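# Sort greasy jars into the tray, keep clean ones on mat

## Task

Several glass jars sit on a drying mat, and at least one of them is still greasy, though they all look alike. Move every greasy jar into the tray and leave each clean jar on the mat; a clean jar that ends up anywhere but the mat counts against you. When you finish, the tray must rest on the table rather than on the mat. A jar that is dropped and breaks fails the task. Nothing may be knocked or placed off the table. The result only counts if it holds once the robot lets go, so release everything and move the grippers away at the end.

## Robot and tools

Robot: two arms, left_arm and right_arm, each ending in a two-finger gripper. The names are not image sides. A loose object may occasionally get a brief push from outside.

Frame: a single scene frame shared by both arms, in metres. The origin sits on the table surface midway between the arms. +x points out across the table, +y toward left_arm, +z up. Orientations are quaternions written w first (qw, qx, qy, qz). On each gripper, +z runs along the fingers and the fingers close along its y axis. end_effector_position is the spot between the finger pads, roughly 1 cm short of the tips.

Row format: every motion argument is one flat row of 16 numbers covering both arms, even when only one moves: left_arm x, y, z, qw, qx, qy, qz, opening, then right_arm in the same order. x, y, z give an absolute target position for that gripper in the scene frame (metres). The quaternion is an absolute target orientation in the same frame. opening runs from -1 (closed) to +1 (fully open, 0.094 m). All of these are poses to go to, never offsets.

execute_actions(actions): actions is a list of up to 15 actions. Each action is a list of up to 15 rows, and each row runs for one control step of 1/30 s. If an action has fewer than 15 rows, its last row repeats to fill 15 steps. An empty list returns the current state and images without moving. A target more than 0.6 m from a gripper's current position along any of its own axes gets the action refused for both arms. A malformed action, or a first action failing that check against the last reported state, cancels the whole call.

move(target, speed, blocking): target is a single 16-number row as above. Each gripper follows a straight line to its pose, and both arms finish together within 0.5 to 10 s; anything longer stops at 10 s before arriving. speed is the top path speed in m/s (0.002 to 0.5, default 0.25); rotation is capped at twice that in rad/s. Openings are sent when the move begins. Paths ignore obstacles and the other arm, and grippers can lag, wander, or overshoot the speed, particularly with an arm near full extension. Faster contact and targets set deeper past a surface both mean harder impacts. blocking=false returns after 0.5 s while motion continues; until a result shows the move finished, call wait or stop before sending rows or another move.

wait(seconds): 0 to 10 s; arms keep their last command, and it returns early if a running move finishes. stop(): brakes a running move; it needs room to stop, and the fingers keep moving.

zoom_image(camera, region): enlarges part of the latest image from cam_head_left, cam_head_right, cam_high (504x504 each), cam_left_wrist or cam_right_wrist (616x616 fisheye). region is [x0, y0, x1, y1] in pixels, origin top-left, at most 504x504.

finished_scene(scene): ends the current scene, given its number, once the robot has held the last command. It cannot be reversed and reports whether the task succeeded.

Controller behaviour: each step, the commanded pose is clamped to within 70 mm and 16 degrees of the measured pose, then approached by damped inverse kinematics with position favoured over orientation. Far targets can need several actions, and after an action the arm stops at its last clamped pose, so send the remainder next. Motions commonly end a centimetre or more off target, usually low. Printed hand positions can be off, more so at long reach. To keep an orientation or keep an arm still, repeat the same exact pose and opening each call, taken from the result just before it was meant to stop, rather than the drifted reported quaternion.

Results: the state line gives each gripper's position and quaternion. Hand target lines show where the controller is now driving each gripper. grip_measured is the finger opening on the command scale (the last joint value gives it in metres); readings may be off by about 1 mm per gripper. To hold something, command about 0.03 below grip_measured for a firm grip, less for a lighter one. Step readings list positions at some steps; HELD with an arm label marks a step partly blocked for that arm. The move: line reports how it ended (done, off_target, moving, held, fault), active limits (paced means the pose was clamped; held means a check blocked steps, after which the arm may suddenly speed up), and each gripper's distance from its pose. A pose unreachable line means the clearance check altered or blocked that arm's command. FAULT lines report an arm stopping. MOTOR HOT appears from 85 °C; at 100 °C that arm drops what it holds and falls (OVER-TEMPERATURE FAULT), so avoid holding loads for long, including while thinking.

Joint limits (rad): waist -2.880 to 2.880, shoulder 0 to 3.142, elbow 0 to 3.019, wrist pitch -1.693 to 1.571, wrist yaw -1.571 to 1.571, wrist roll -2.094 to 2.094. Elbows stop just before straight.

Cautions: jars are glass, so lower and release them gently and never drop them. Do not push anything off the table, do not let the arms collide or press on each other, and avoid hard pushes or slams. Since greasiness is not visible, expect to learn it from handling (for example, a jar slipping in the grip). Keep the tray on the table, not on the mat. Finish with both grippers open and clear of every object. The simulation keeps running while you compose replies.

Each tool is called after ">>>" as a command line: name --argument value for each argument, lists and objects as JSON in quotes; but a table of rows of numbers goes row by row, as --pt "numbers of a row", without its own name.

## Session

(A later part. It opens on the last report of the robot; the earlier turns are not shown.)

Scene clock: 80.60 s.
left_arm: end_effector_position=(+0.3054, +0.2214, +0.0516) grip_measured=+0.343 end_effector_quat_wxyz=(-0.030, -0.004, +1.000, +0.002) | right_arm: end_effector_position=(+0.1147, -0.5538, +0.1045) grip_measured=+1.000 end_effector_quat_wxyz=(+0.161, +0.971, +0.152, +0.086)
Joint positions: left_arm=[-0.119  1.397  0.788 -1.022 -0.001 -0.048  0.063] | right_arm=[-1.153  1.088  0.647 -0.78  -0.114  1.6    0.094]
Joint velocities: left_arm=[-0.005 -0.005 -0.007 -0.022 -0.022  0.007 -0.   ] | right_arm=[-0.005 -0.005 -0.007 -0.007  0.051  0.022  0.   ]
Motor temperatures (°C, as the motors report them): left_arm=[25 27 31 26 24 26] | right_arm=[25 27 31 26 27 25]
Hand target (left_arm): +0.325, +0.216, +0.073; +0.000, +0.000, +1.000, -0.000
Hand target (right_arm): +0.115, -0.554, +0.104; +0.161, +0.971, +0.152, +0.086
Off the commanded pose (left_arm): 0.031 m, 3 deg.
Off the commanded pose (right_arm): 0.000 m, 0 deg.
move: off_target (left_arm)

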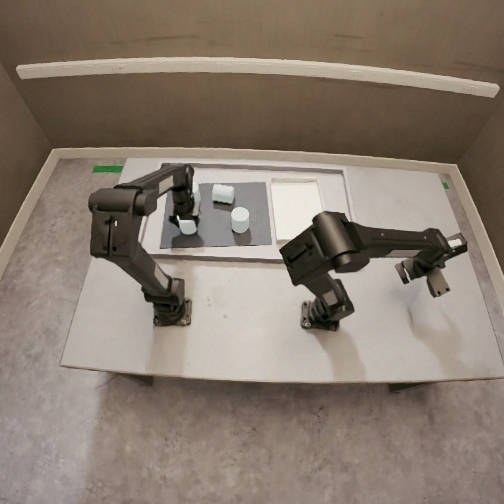

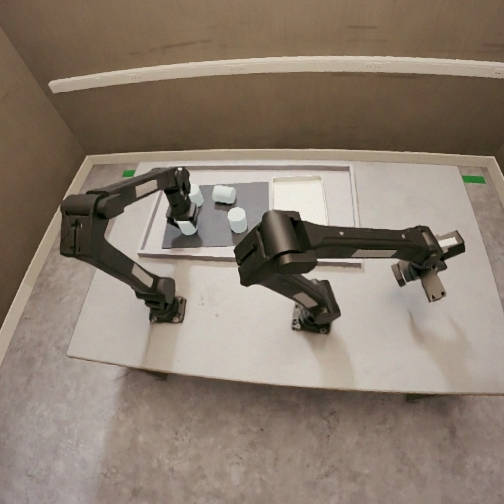

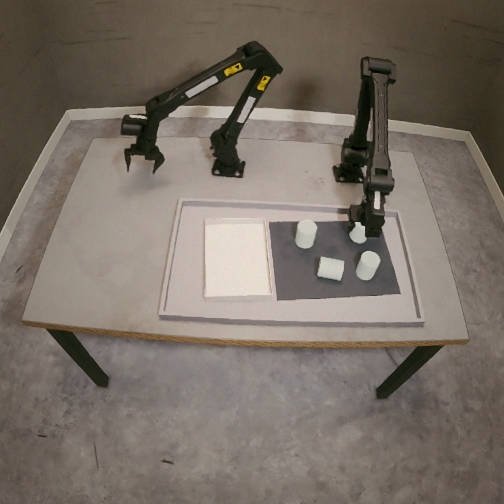

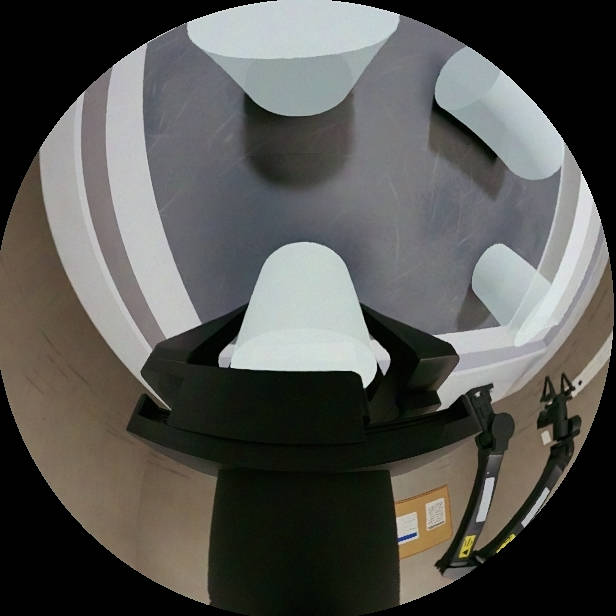

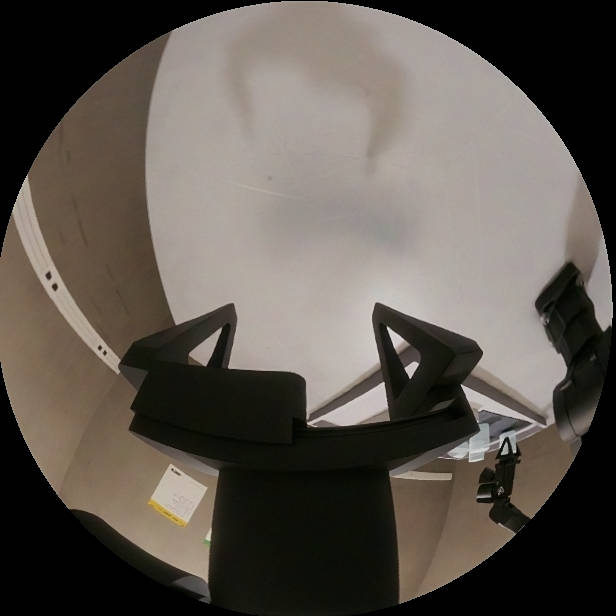

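>>> move --target '[0.322,0.216,0.037,0,0,1,0,0.33,0.1147,-0.5538,0.1045,0.161,0.971,0.152,0.086,1]' --speed 0.035

>>> execute_actions --actions '[[[0.322,0.216,0.037,0,0,1,0,1,0.1147,-0.5538,0.1045,0.161,0.971,0.152,0.086,1]]]'

>>> move --target '[0.33,0.216,0.17,0,0,1,0,1,0.1147,-0.5538,0.1045,0.161,0.971,0.152,0.086,1]' --speed 0.15

>>> move --target '[0.338,0.022,0.16,0,0,1,0,1,0.1147,-0.5538,0.1045,0.161,0.971,0.152,0.086,1]' --speed 0.18

Scene clock: 81.87 s.
left_arm: end_effector_position=(+0.3191, +0.2209, +0.0398) grip_measured=+0.335 end_effector_quat_wxyz=(-0.003, -0.004, +1.000, +0.000) | right_arm: end_effector_position=(+0.1147, -0.5538, +0.1045) grip_measured=+1.000 end_effector_quat_wxyz=(+0.161, +0.971, +0.152, +0.086)
Joint positions: left_arm=[-0.119  1.419  0.775 -0.932 -0.001 -0.048  0.063] | right_arm=[-1.153  1.088  0.647 -0.78  -0.114  1.6    0.094]
Joint velocities: left_arm=[-0.005 -0.005  0.007  0.002 -0.081  0.037 -0.   ] | right_arm=[-0.005  0.005 -0.007 -0.017  0.007 -0.037  0.   ]
Motor temperatures (°C, as the motors report them): left_arm=[25 26 31 26 24 26] | right_arm=[25 27 31 26 27 25]
Hand target (left_arm): +0.322, +0.216, +0.037; -0.000, +0.000, +1.000, +0.000
Hand target (right_arm): +0.115, -0.554, +0.104; +0.161, +0.971, +0.152, +0.086
Off the commanded pose (left_arm): 0.006 m, 1 deg.
Off the commanded pose (right_arm): 0.000 m, 0 deg.
move: done

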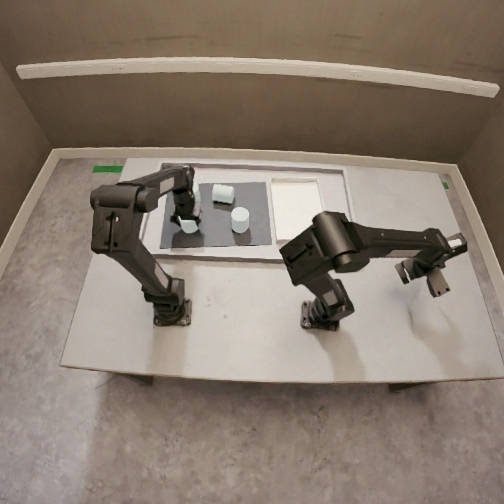

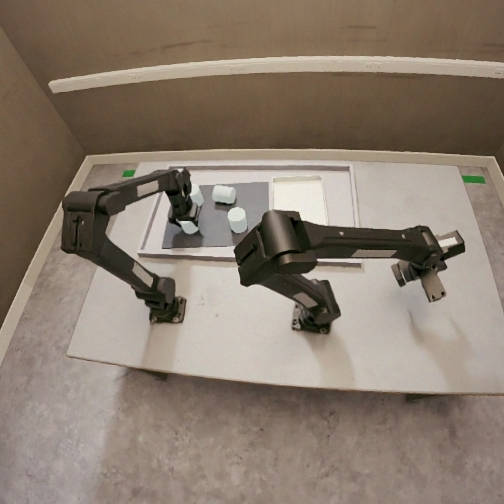

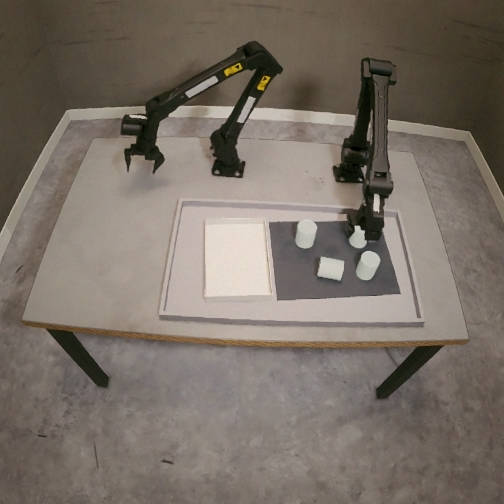

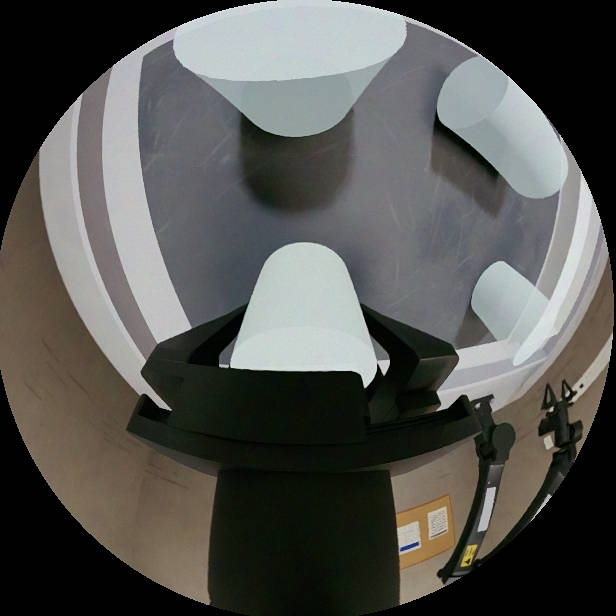

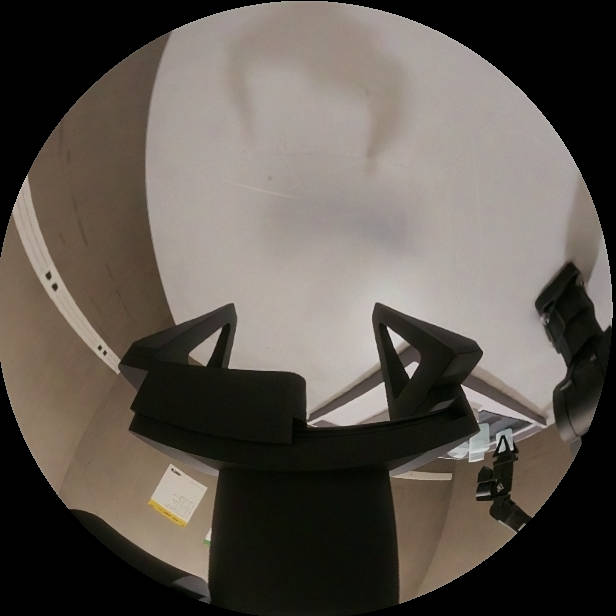

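Scene clock: 82.37 s.
left_arm: end_effector_position=(+0.3199, +0.2208, +0.0398) grip_measured=+1.000 end_effector_quat_wxyz=(-0.001, -0.004, +1.000, +0.000) | right_arm: end_effector_position=(+0.1147, -0.5538, +0.1045) grip_measured=+1.000 end_effector_quat_wxyz=(+0.161, +0.971, +0.152, +0.086)
Joint positions: left_arm=[-0.119  1.419  0.775 -0.929 -0.001 -0.048  0.094] | right_arm=[-1.153  1.088  0.647 -0.78  -0.114  1.6    0.094]
Joint velocities: left_arm=[ 0.005 -0.015 -0.002 -0.017  0.037 -0.007  0.   ] | right_arm=[-0.015 -0.005 -0.002 -0.012 -0.081  0.051  0.   ]
Motor temperatures (°C, as the motors report them): left_arm=[25 26 31 26 24 26] | right_arm=[25 27 31 26 27 25]
Hand target (left_arm): +0.322, +0.216, +0.037; +0.000, +0.000, +1.000, -0.000
Hand target (right_arm): +0.115, -0.554, +0.104; +0.161, +0.971, +0.152, +0.086
Off the commanded pose (left_arm): 0.006 m, 0 deg.
Off the commanded pose (right_arm): 0.000 m, 0 deg.
Step readings (end_effector_position):
0: left_arm (+0.3191, +0.2209, +0.0398) | right_arm (+0.1147, -0.5538, +0.1045)
1: left_arm (+0.3192, +0.2209, +0.0398) | right_arm (+0.1147, -0.5538, +0.1045)
2: left_arm (+0.3194, +0.2208, +0.0398) | right_arm (+0.1147, -0.5538, +0.1045)
4: left_arm (+0.3198, +0.2208, +0.0398) | right_arm (+0.1147, -0.5538, +0.1045)
8: left_arm (+0.3199, +0.2208, +0.0398) | right_arm (+0.1147, -0.5538, +0.1045)
15: end_effector_position above

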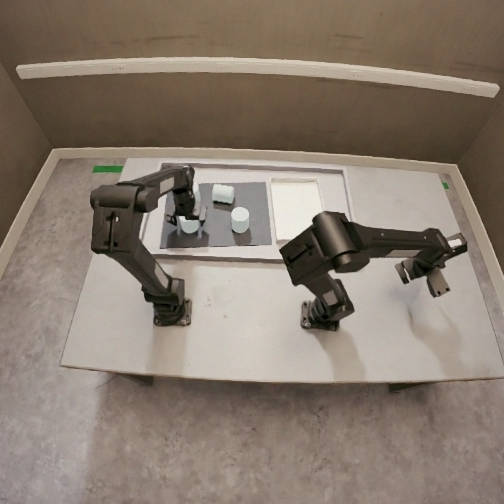

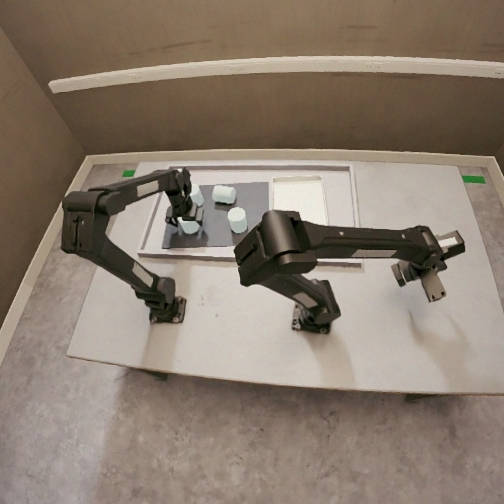

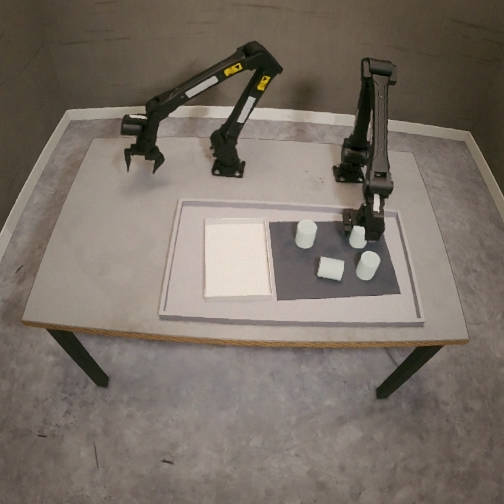

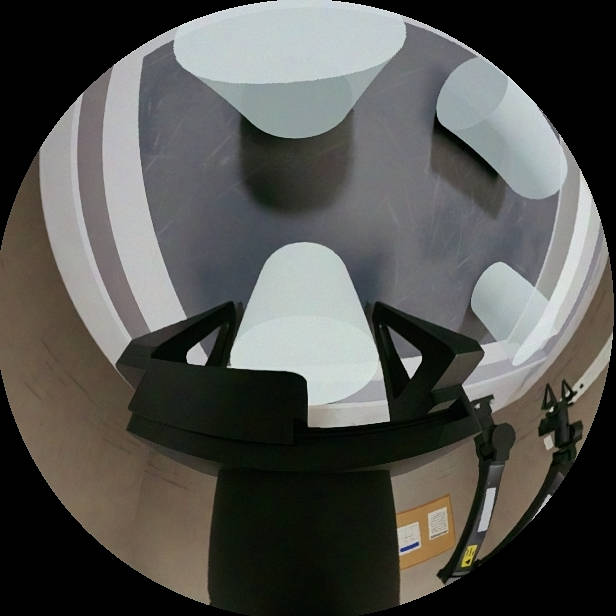

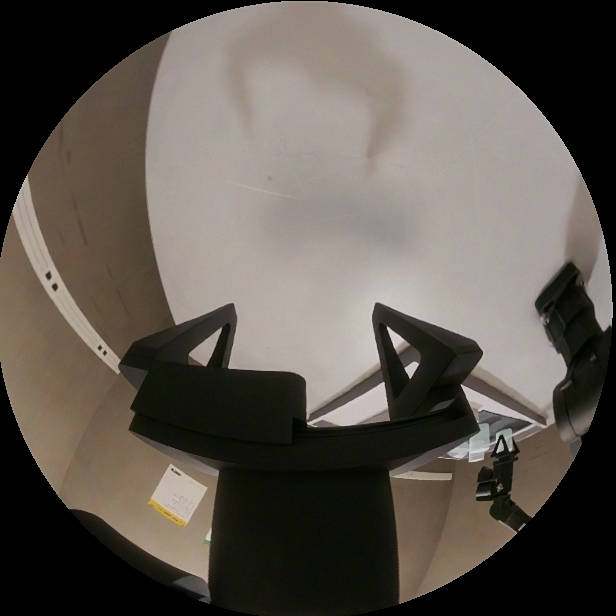

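Scene clock: 83.63 s.
left_arm: end_effector_position=(+0.3139, +0.2211, +0.1511) grip_measured=+1.000 end_effector_quat_wxyz=(-0.023, -0.004, +1.000, +0.001) | right_arm: end_effector_position=(+0.1147, -0.5538, +0.1045) grip_measured=+1.000 end_effector_quat_wxyz=(+0.161, +0.971, +0.152, +0.086)
Joint positions: left_arm=[-0.119  1.279  0.97  -1.308 -0.001 -0.048  0.094] | right_arm=[-1.153  1.088  0.647 -0.78  -0.114  1.6    0.094]
Joint velocities: left_arm=[-0.005  0.005  0.002 -0.007 -0.007 -0.037  0.   ] | right_arm=[-0.005  0.005 -0.022  0.007 -0.037 -0.095  0.   ]
Motor temperatures (°C, as the motors report them): left_arm=[25 26 31 26 24 26] | right_arm=[25 27 31 26 27 25]
Hand target (left_arm): +0.326, +0.216, +0.171; +0.000, +0.000, +1.000, -0.000
Hand target (right_arm): +0.115, -0.554, +0.104; +0.161, +0.971, +0.152, +0.086
Off the commanded pose (left_arm): 0.025 m, 3 deg.
Off the commanded pose (right_arm): 0.000 m, 0 deg.
move: off_target (left_arm)

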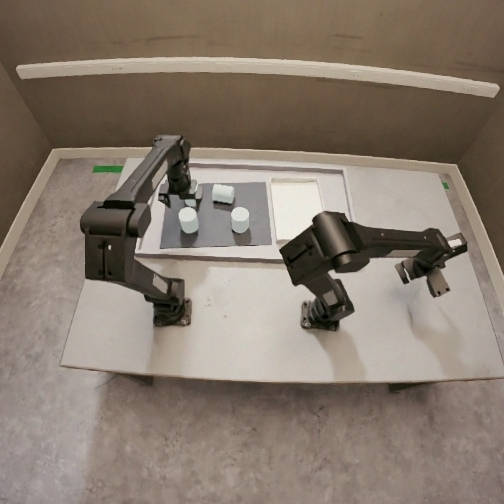

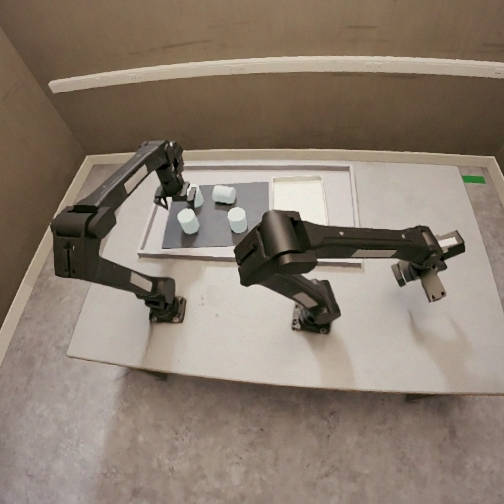

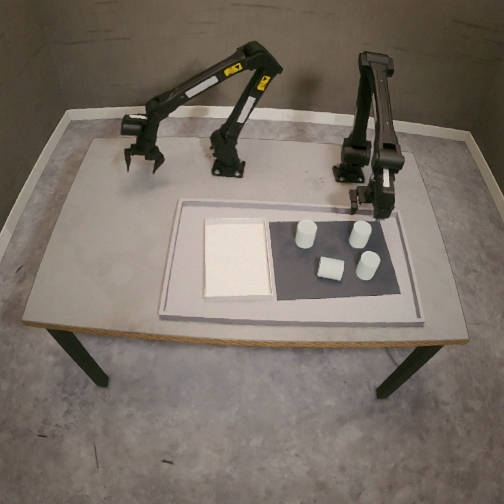

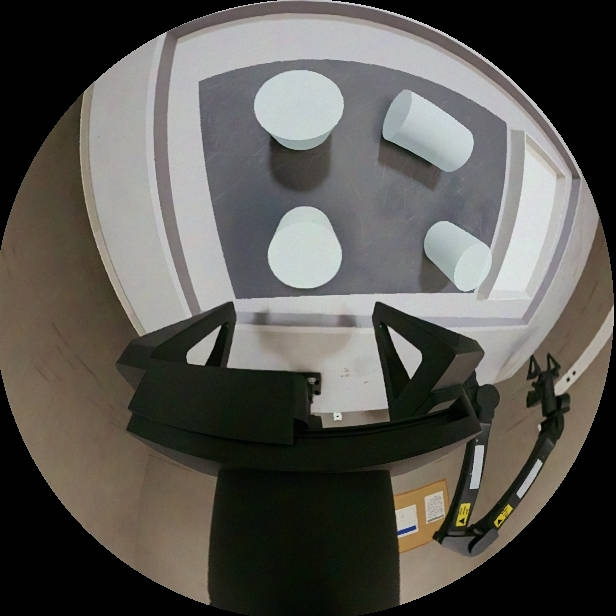

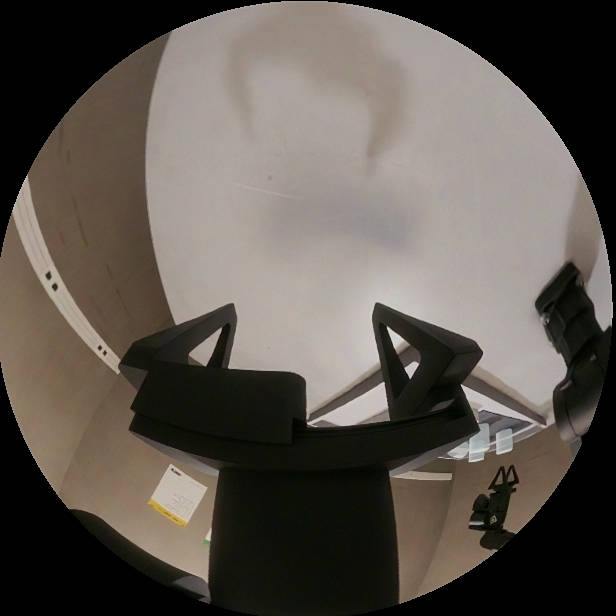

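Scene clock: 85.27 s.
left_arm: end_effector_position=(+0.3199, +0.0338, +0.1479) grip_measured=+1.000 end_effector_quat_wxyz=(-0.021, +0.002, +1.000, +0.008) | right_arm: end_effector_position=(+0.1147, -0.5538, +0.1045) grip_measured=+1.000 end_effector_quat_wxyz=(+0.161, +0.971, +0.152, +0.086)
Joint positions: left_arm=[-0.613  1.442  1.118 -1.292  0.007 -0.53   0.094] | right_arm=[-1.153  1.088  0.647 -0.78  -0.114  1.6    0.094]
Joint velocities: left_arm=[-0.015 -0.005 -0.002 -0.012  0.007 -0.007  0.   ] | right_arm=[-0.015 -0.005  0.012 -0.007  0.007 -0.037  0.   ]
Motor temperatures (°C, as the motors report them): left_arm=[25 26 31 26 24 26] | right_arm=[25 27 31 26 27 25]
Hand target (left_arm): +0.336, +0.022, +0.161; -0.001, +0.000, +1.000, -0.002
Hand target (right_arm): +0.115, -0.554, +0.104; +0.161, +0.971, +0.152, +0.086
Off the commanded pose (left_arm): 0.025 m, 3 deg.
Off the commanded pose (right_arm): 0.000 m, 0 deg.
move: off_target (left_arm)

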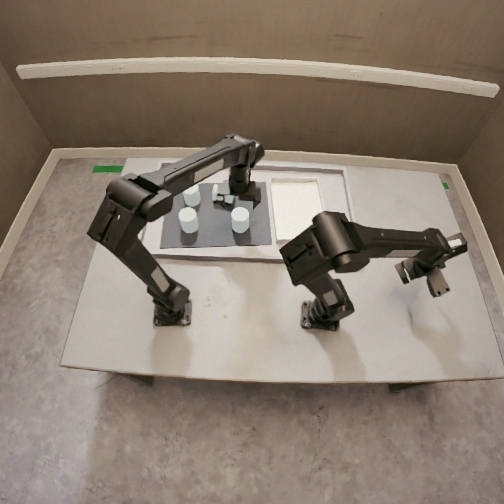

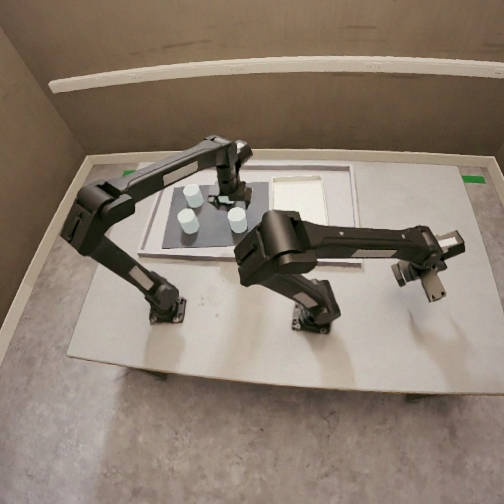

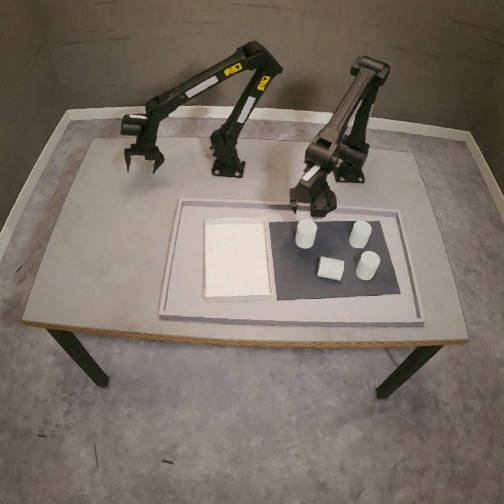

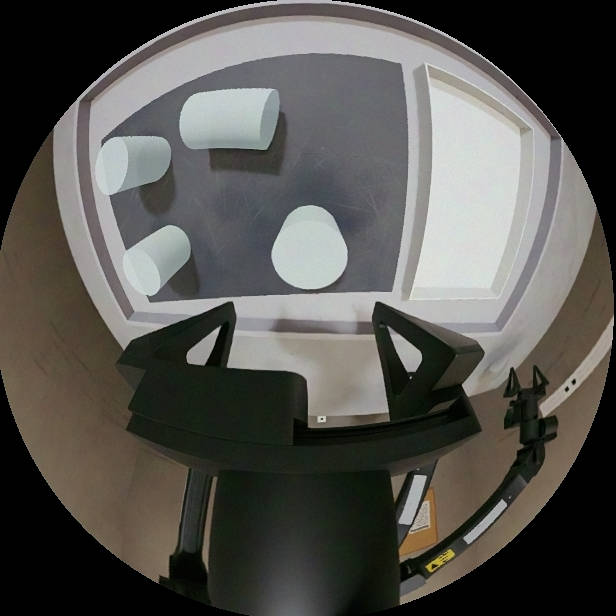

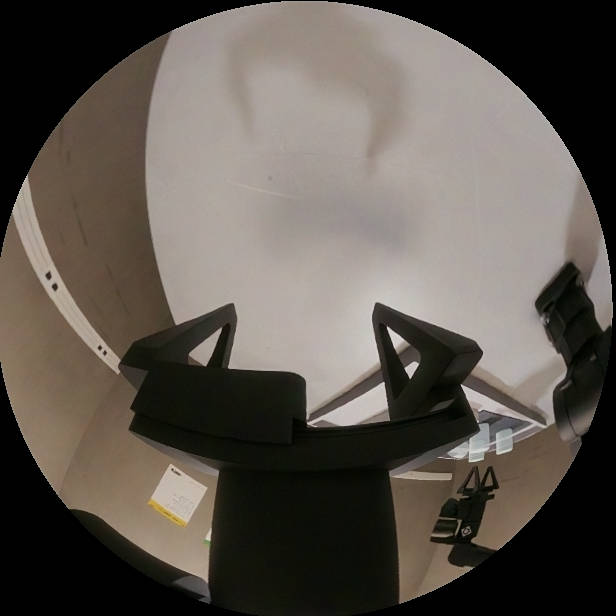

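>>> execute_actions --actions '[]'

Scene clock: 85.67 s.
left_arm: end_effector_position=(+0.3199, +0.0338, +0.1479) grip_measured=+1.000 end_effector_quat_wxyz=(-0.021, +0.001, +1.000, +0.008) | right_arm: end_effector_position=(+0.1147, -0.5538, +0.1045) grip_measured=+1.000 end_effector_quat_wxyz=(+0.161, +0.971, +0.152, +0.086)
Joint positions: left_arm=[-0.613  1.442  1.118 -1.292  0.007 -0.532  0.094] | right_arm=[-1.153  1.088  0.647 -0.78  -0.114  1.6    0.094]
Joint velocities: left_arm=[ 0.005 -0.005  0.017  0.017 -0.051 -0.037  0.   ] | right_arm=[-0.024  0.005  0.002  0.007 -0.066  0.007  0.   ]
Motor temperatures (°C, as the motors report them): left_arm=[25 26 31 26 24 26] | right_arm=[25 27 31 26 27 25]
Hand target (left_arm): +0.336, +0.022, +0.161; -0.001, +0.000, +1.000, -0.002
Hand target (right_arm): +0.115, -0.554, +0.104; +0.161, +0.971, +0.152, +0.086
Off the commanded pose (left_arm): 0.025 m, 3 deg.
Off the commanded pose (right_arm): 0.000 m, 0 deg.

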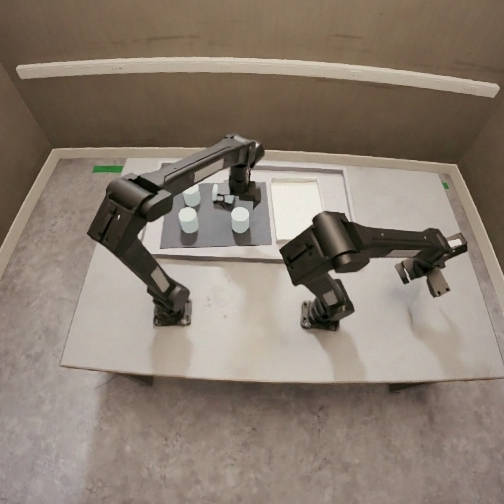

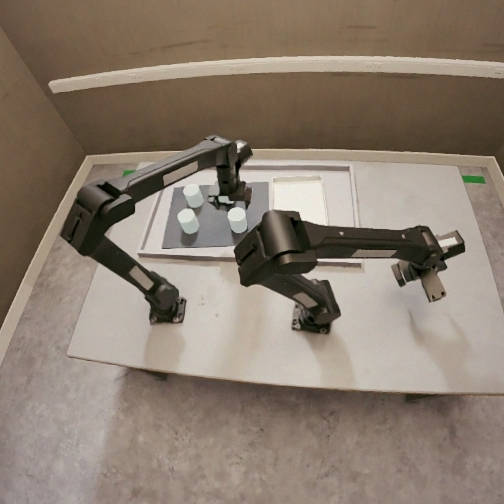

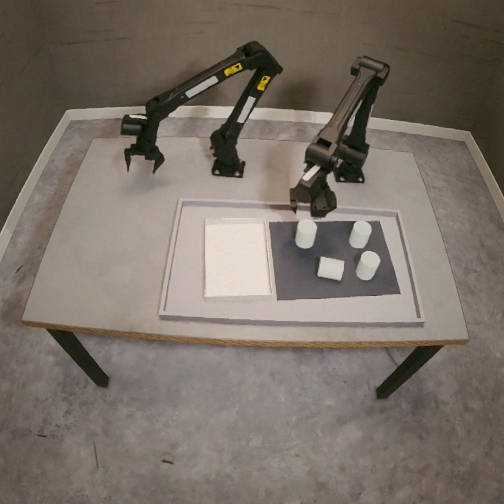

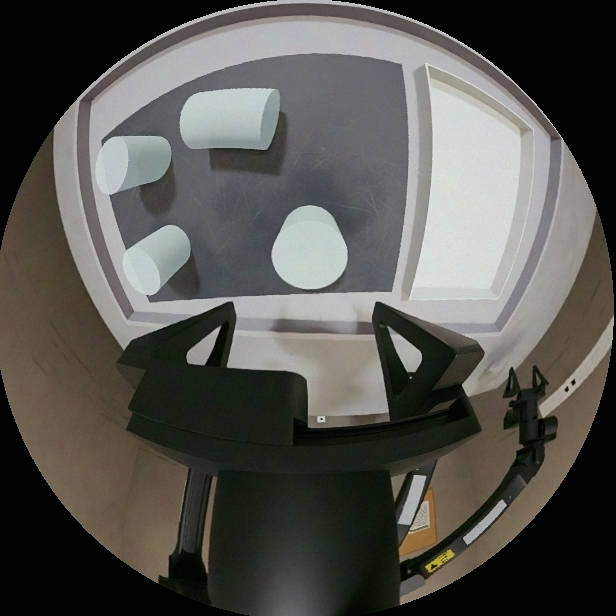

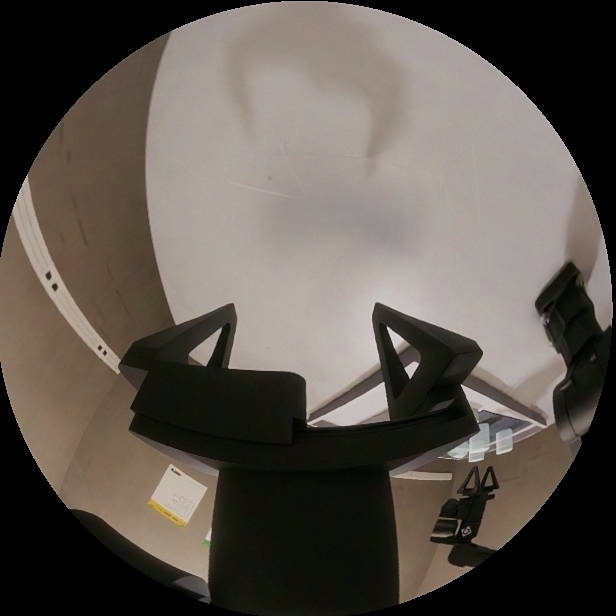

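>>> move --target '[0.337,0.022,0.10,0,0,1,0,1,0.1147,-0.5538,0.1045,0.161,0.971,0.152,0.086,1]' --speed 0.08

Scene clock: 86.73 s.
left_arm: end_effector_position=(+0.3364, +0.0249, +0.1035) grip_measured=+1.000 end_effector_quat_wxyz=(-0.002, +0.000, +1.000, -0.001) | right_arm: end_effector_position=(+0.1147, -0.5538, +0.1045) grip_measured=+1.000 end_effector_quat_wxyz=(+0.161, +0.971, +0.152, +0.086)
Joint positions: left_arm=[-0.613  1.508  1.066 -1.132  0.003 -0.534  0.094] | right_arm=[-1.153  1.088  0.647 -0.78  -0.114  1.6    0.094]
Joint velocities: left_arm=[-0.005 -0.005 -0.012 -0.002  0.007 -0.037  0.   ] | right_arm=[-0.015 -0.005 -0.007 -0.007  0.037 -0.022  0.   ]
Motor temperatures (°C, as the motors report them): left_arm=[25 26 31 26 24 26] | right_arm=[25 27 31 26 27 25]
Hand target (left_arm): +0.338, +0.021, +0.100; +0.000, -0.000, +1.000, +0.000
Hand target (right_arm): +0.115, -0.554, +0.104; +0.161, +0.971, +0.152, +0.086
Off the commanded pose (left_arm): 0.005 m, 0 deg.
Off the commanded pose (right_arm): 0.000 m, 0 deg.
move: done

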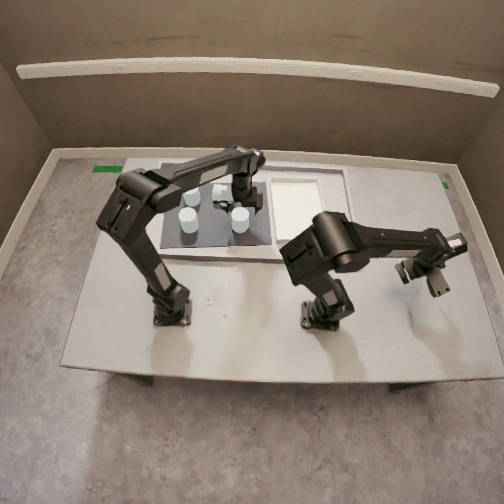

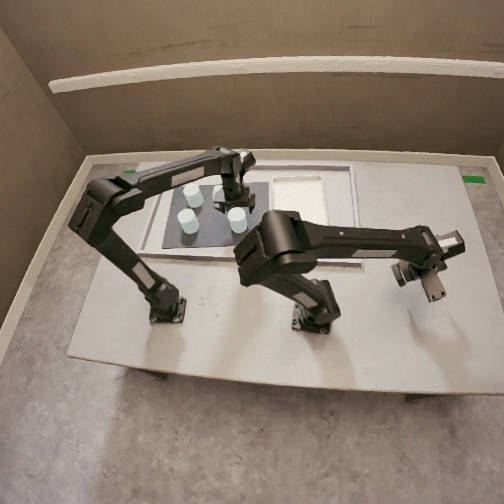

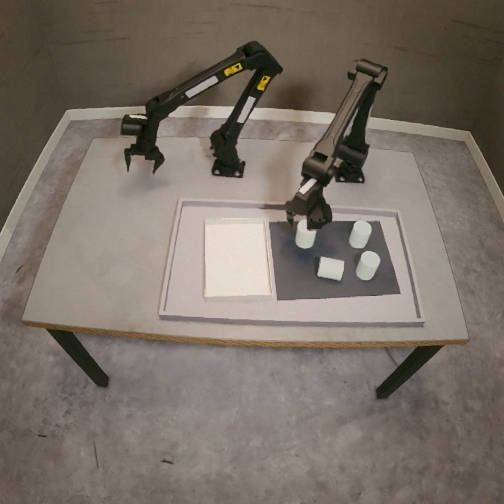

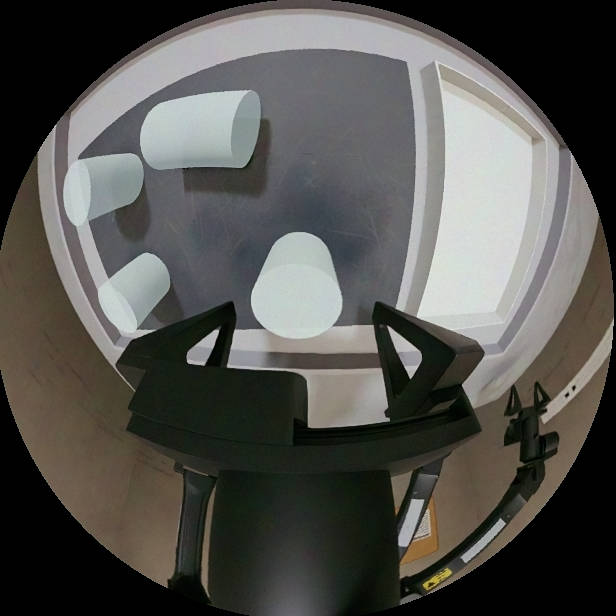

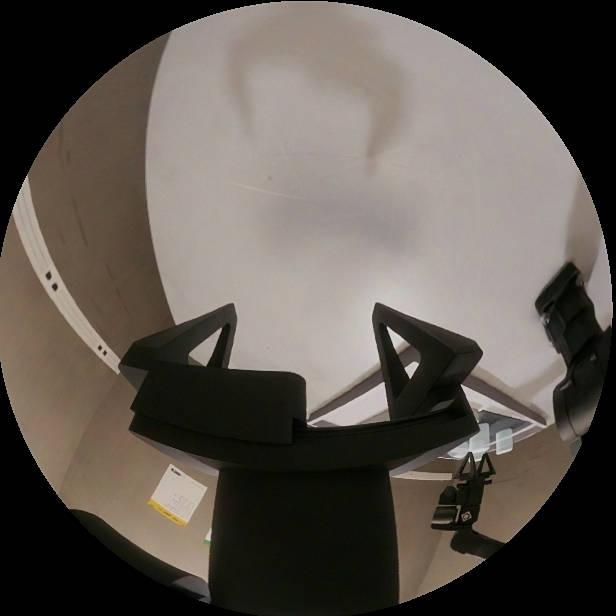

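>>> move --target '[0.334,0.034,0.041,0,0,1,0,1,0.1147,-0.5538,0.1045,0.161,0.971,0.152,0.086,1]' --speed 0.06

Scene clock: 88.20 s.
left_arm: end_effector_position=(+0.3300, +0.0287, +0.0450) grip_measured=+1.000 end_effector_quat_wxyz=(-0.001, +0.004, +1.000, -0.001) | right_arm: end_effector_position=(+0.1147, -0.5538, +0.1045) grip_measured=+1.000 end_effector_quat_wxyz=(+0.161, +0.971, +0.152, +0.086)
Joint positions: left_arm=[-0.613  1.571  0.962 -0.963  0.003 -0.527  0.094] | right_arm=[-1.153  1.088  0.647 -0.78  -0.114  1.6    0.094]
Joint velocities: left_arm=[-0.015 -0.015 -0.012 -0.017 -0.066 -0.007  0.   ] | right_arm=[-0.015 -0.005 -0.002 -0.012 -0.037  0.037  0.   ]
Motor temperatures (°C, as the motors report them): left_arm=[25 26 31 26 24 26] | right_arm=[25 27 31 26 27 25]
Hand target (left_arm): +0.335, +0.033, +0.041; -0.000, +0.000, +1.000, +0.000
Hand target (right_arm): +0.115, -0.554, +0.104; +0.161, +0.971, +0.152, +0.086
Off the commanded pose (left_arm): 0.008 m, 0 deg.
Off the commanded pose (right_arm): 0.000 m, 0 deg.
move: done

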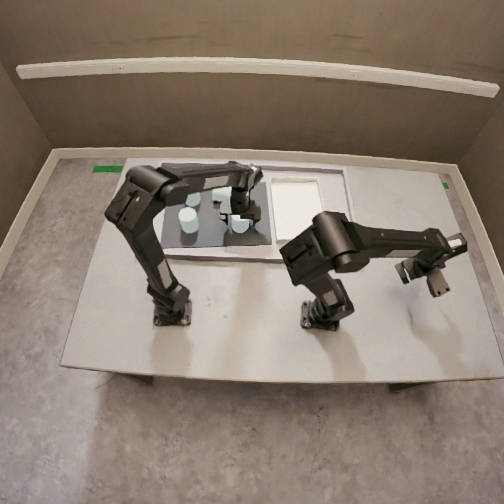

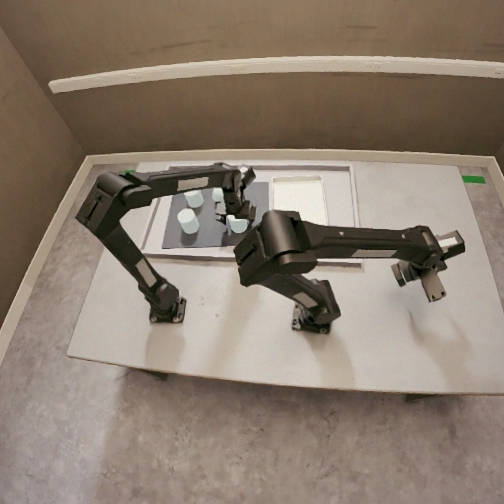

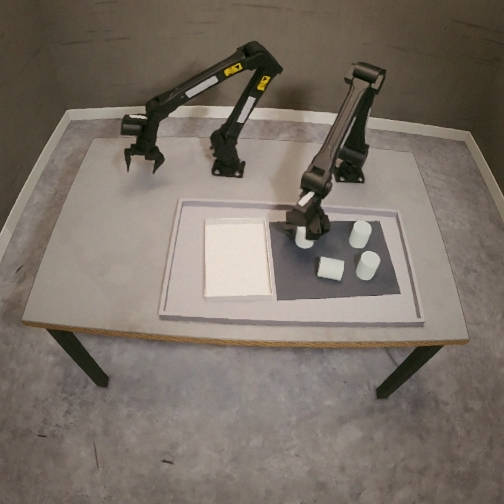

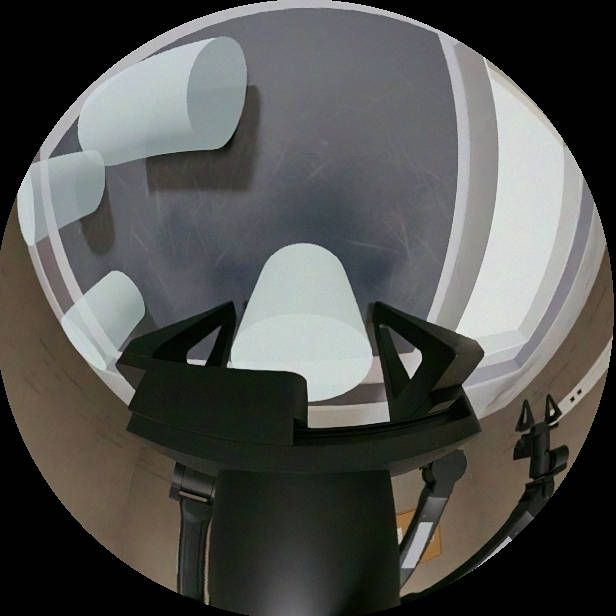

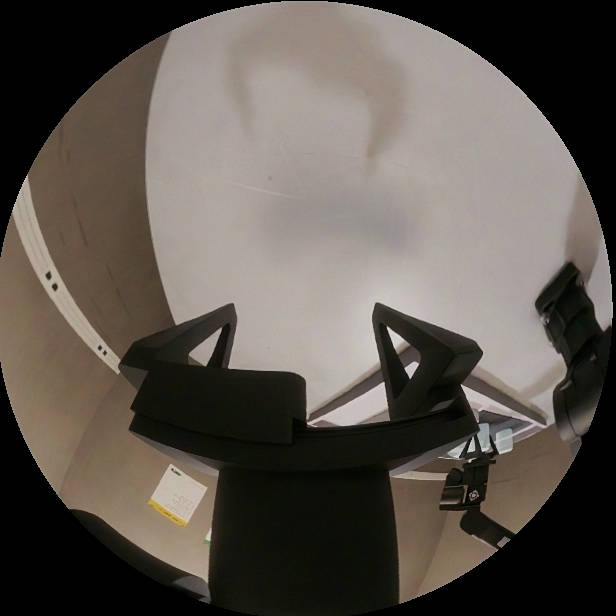

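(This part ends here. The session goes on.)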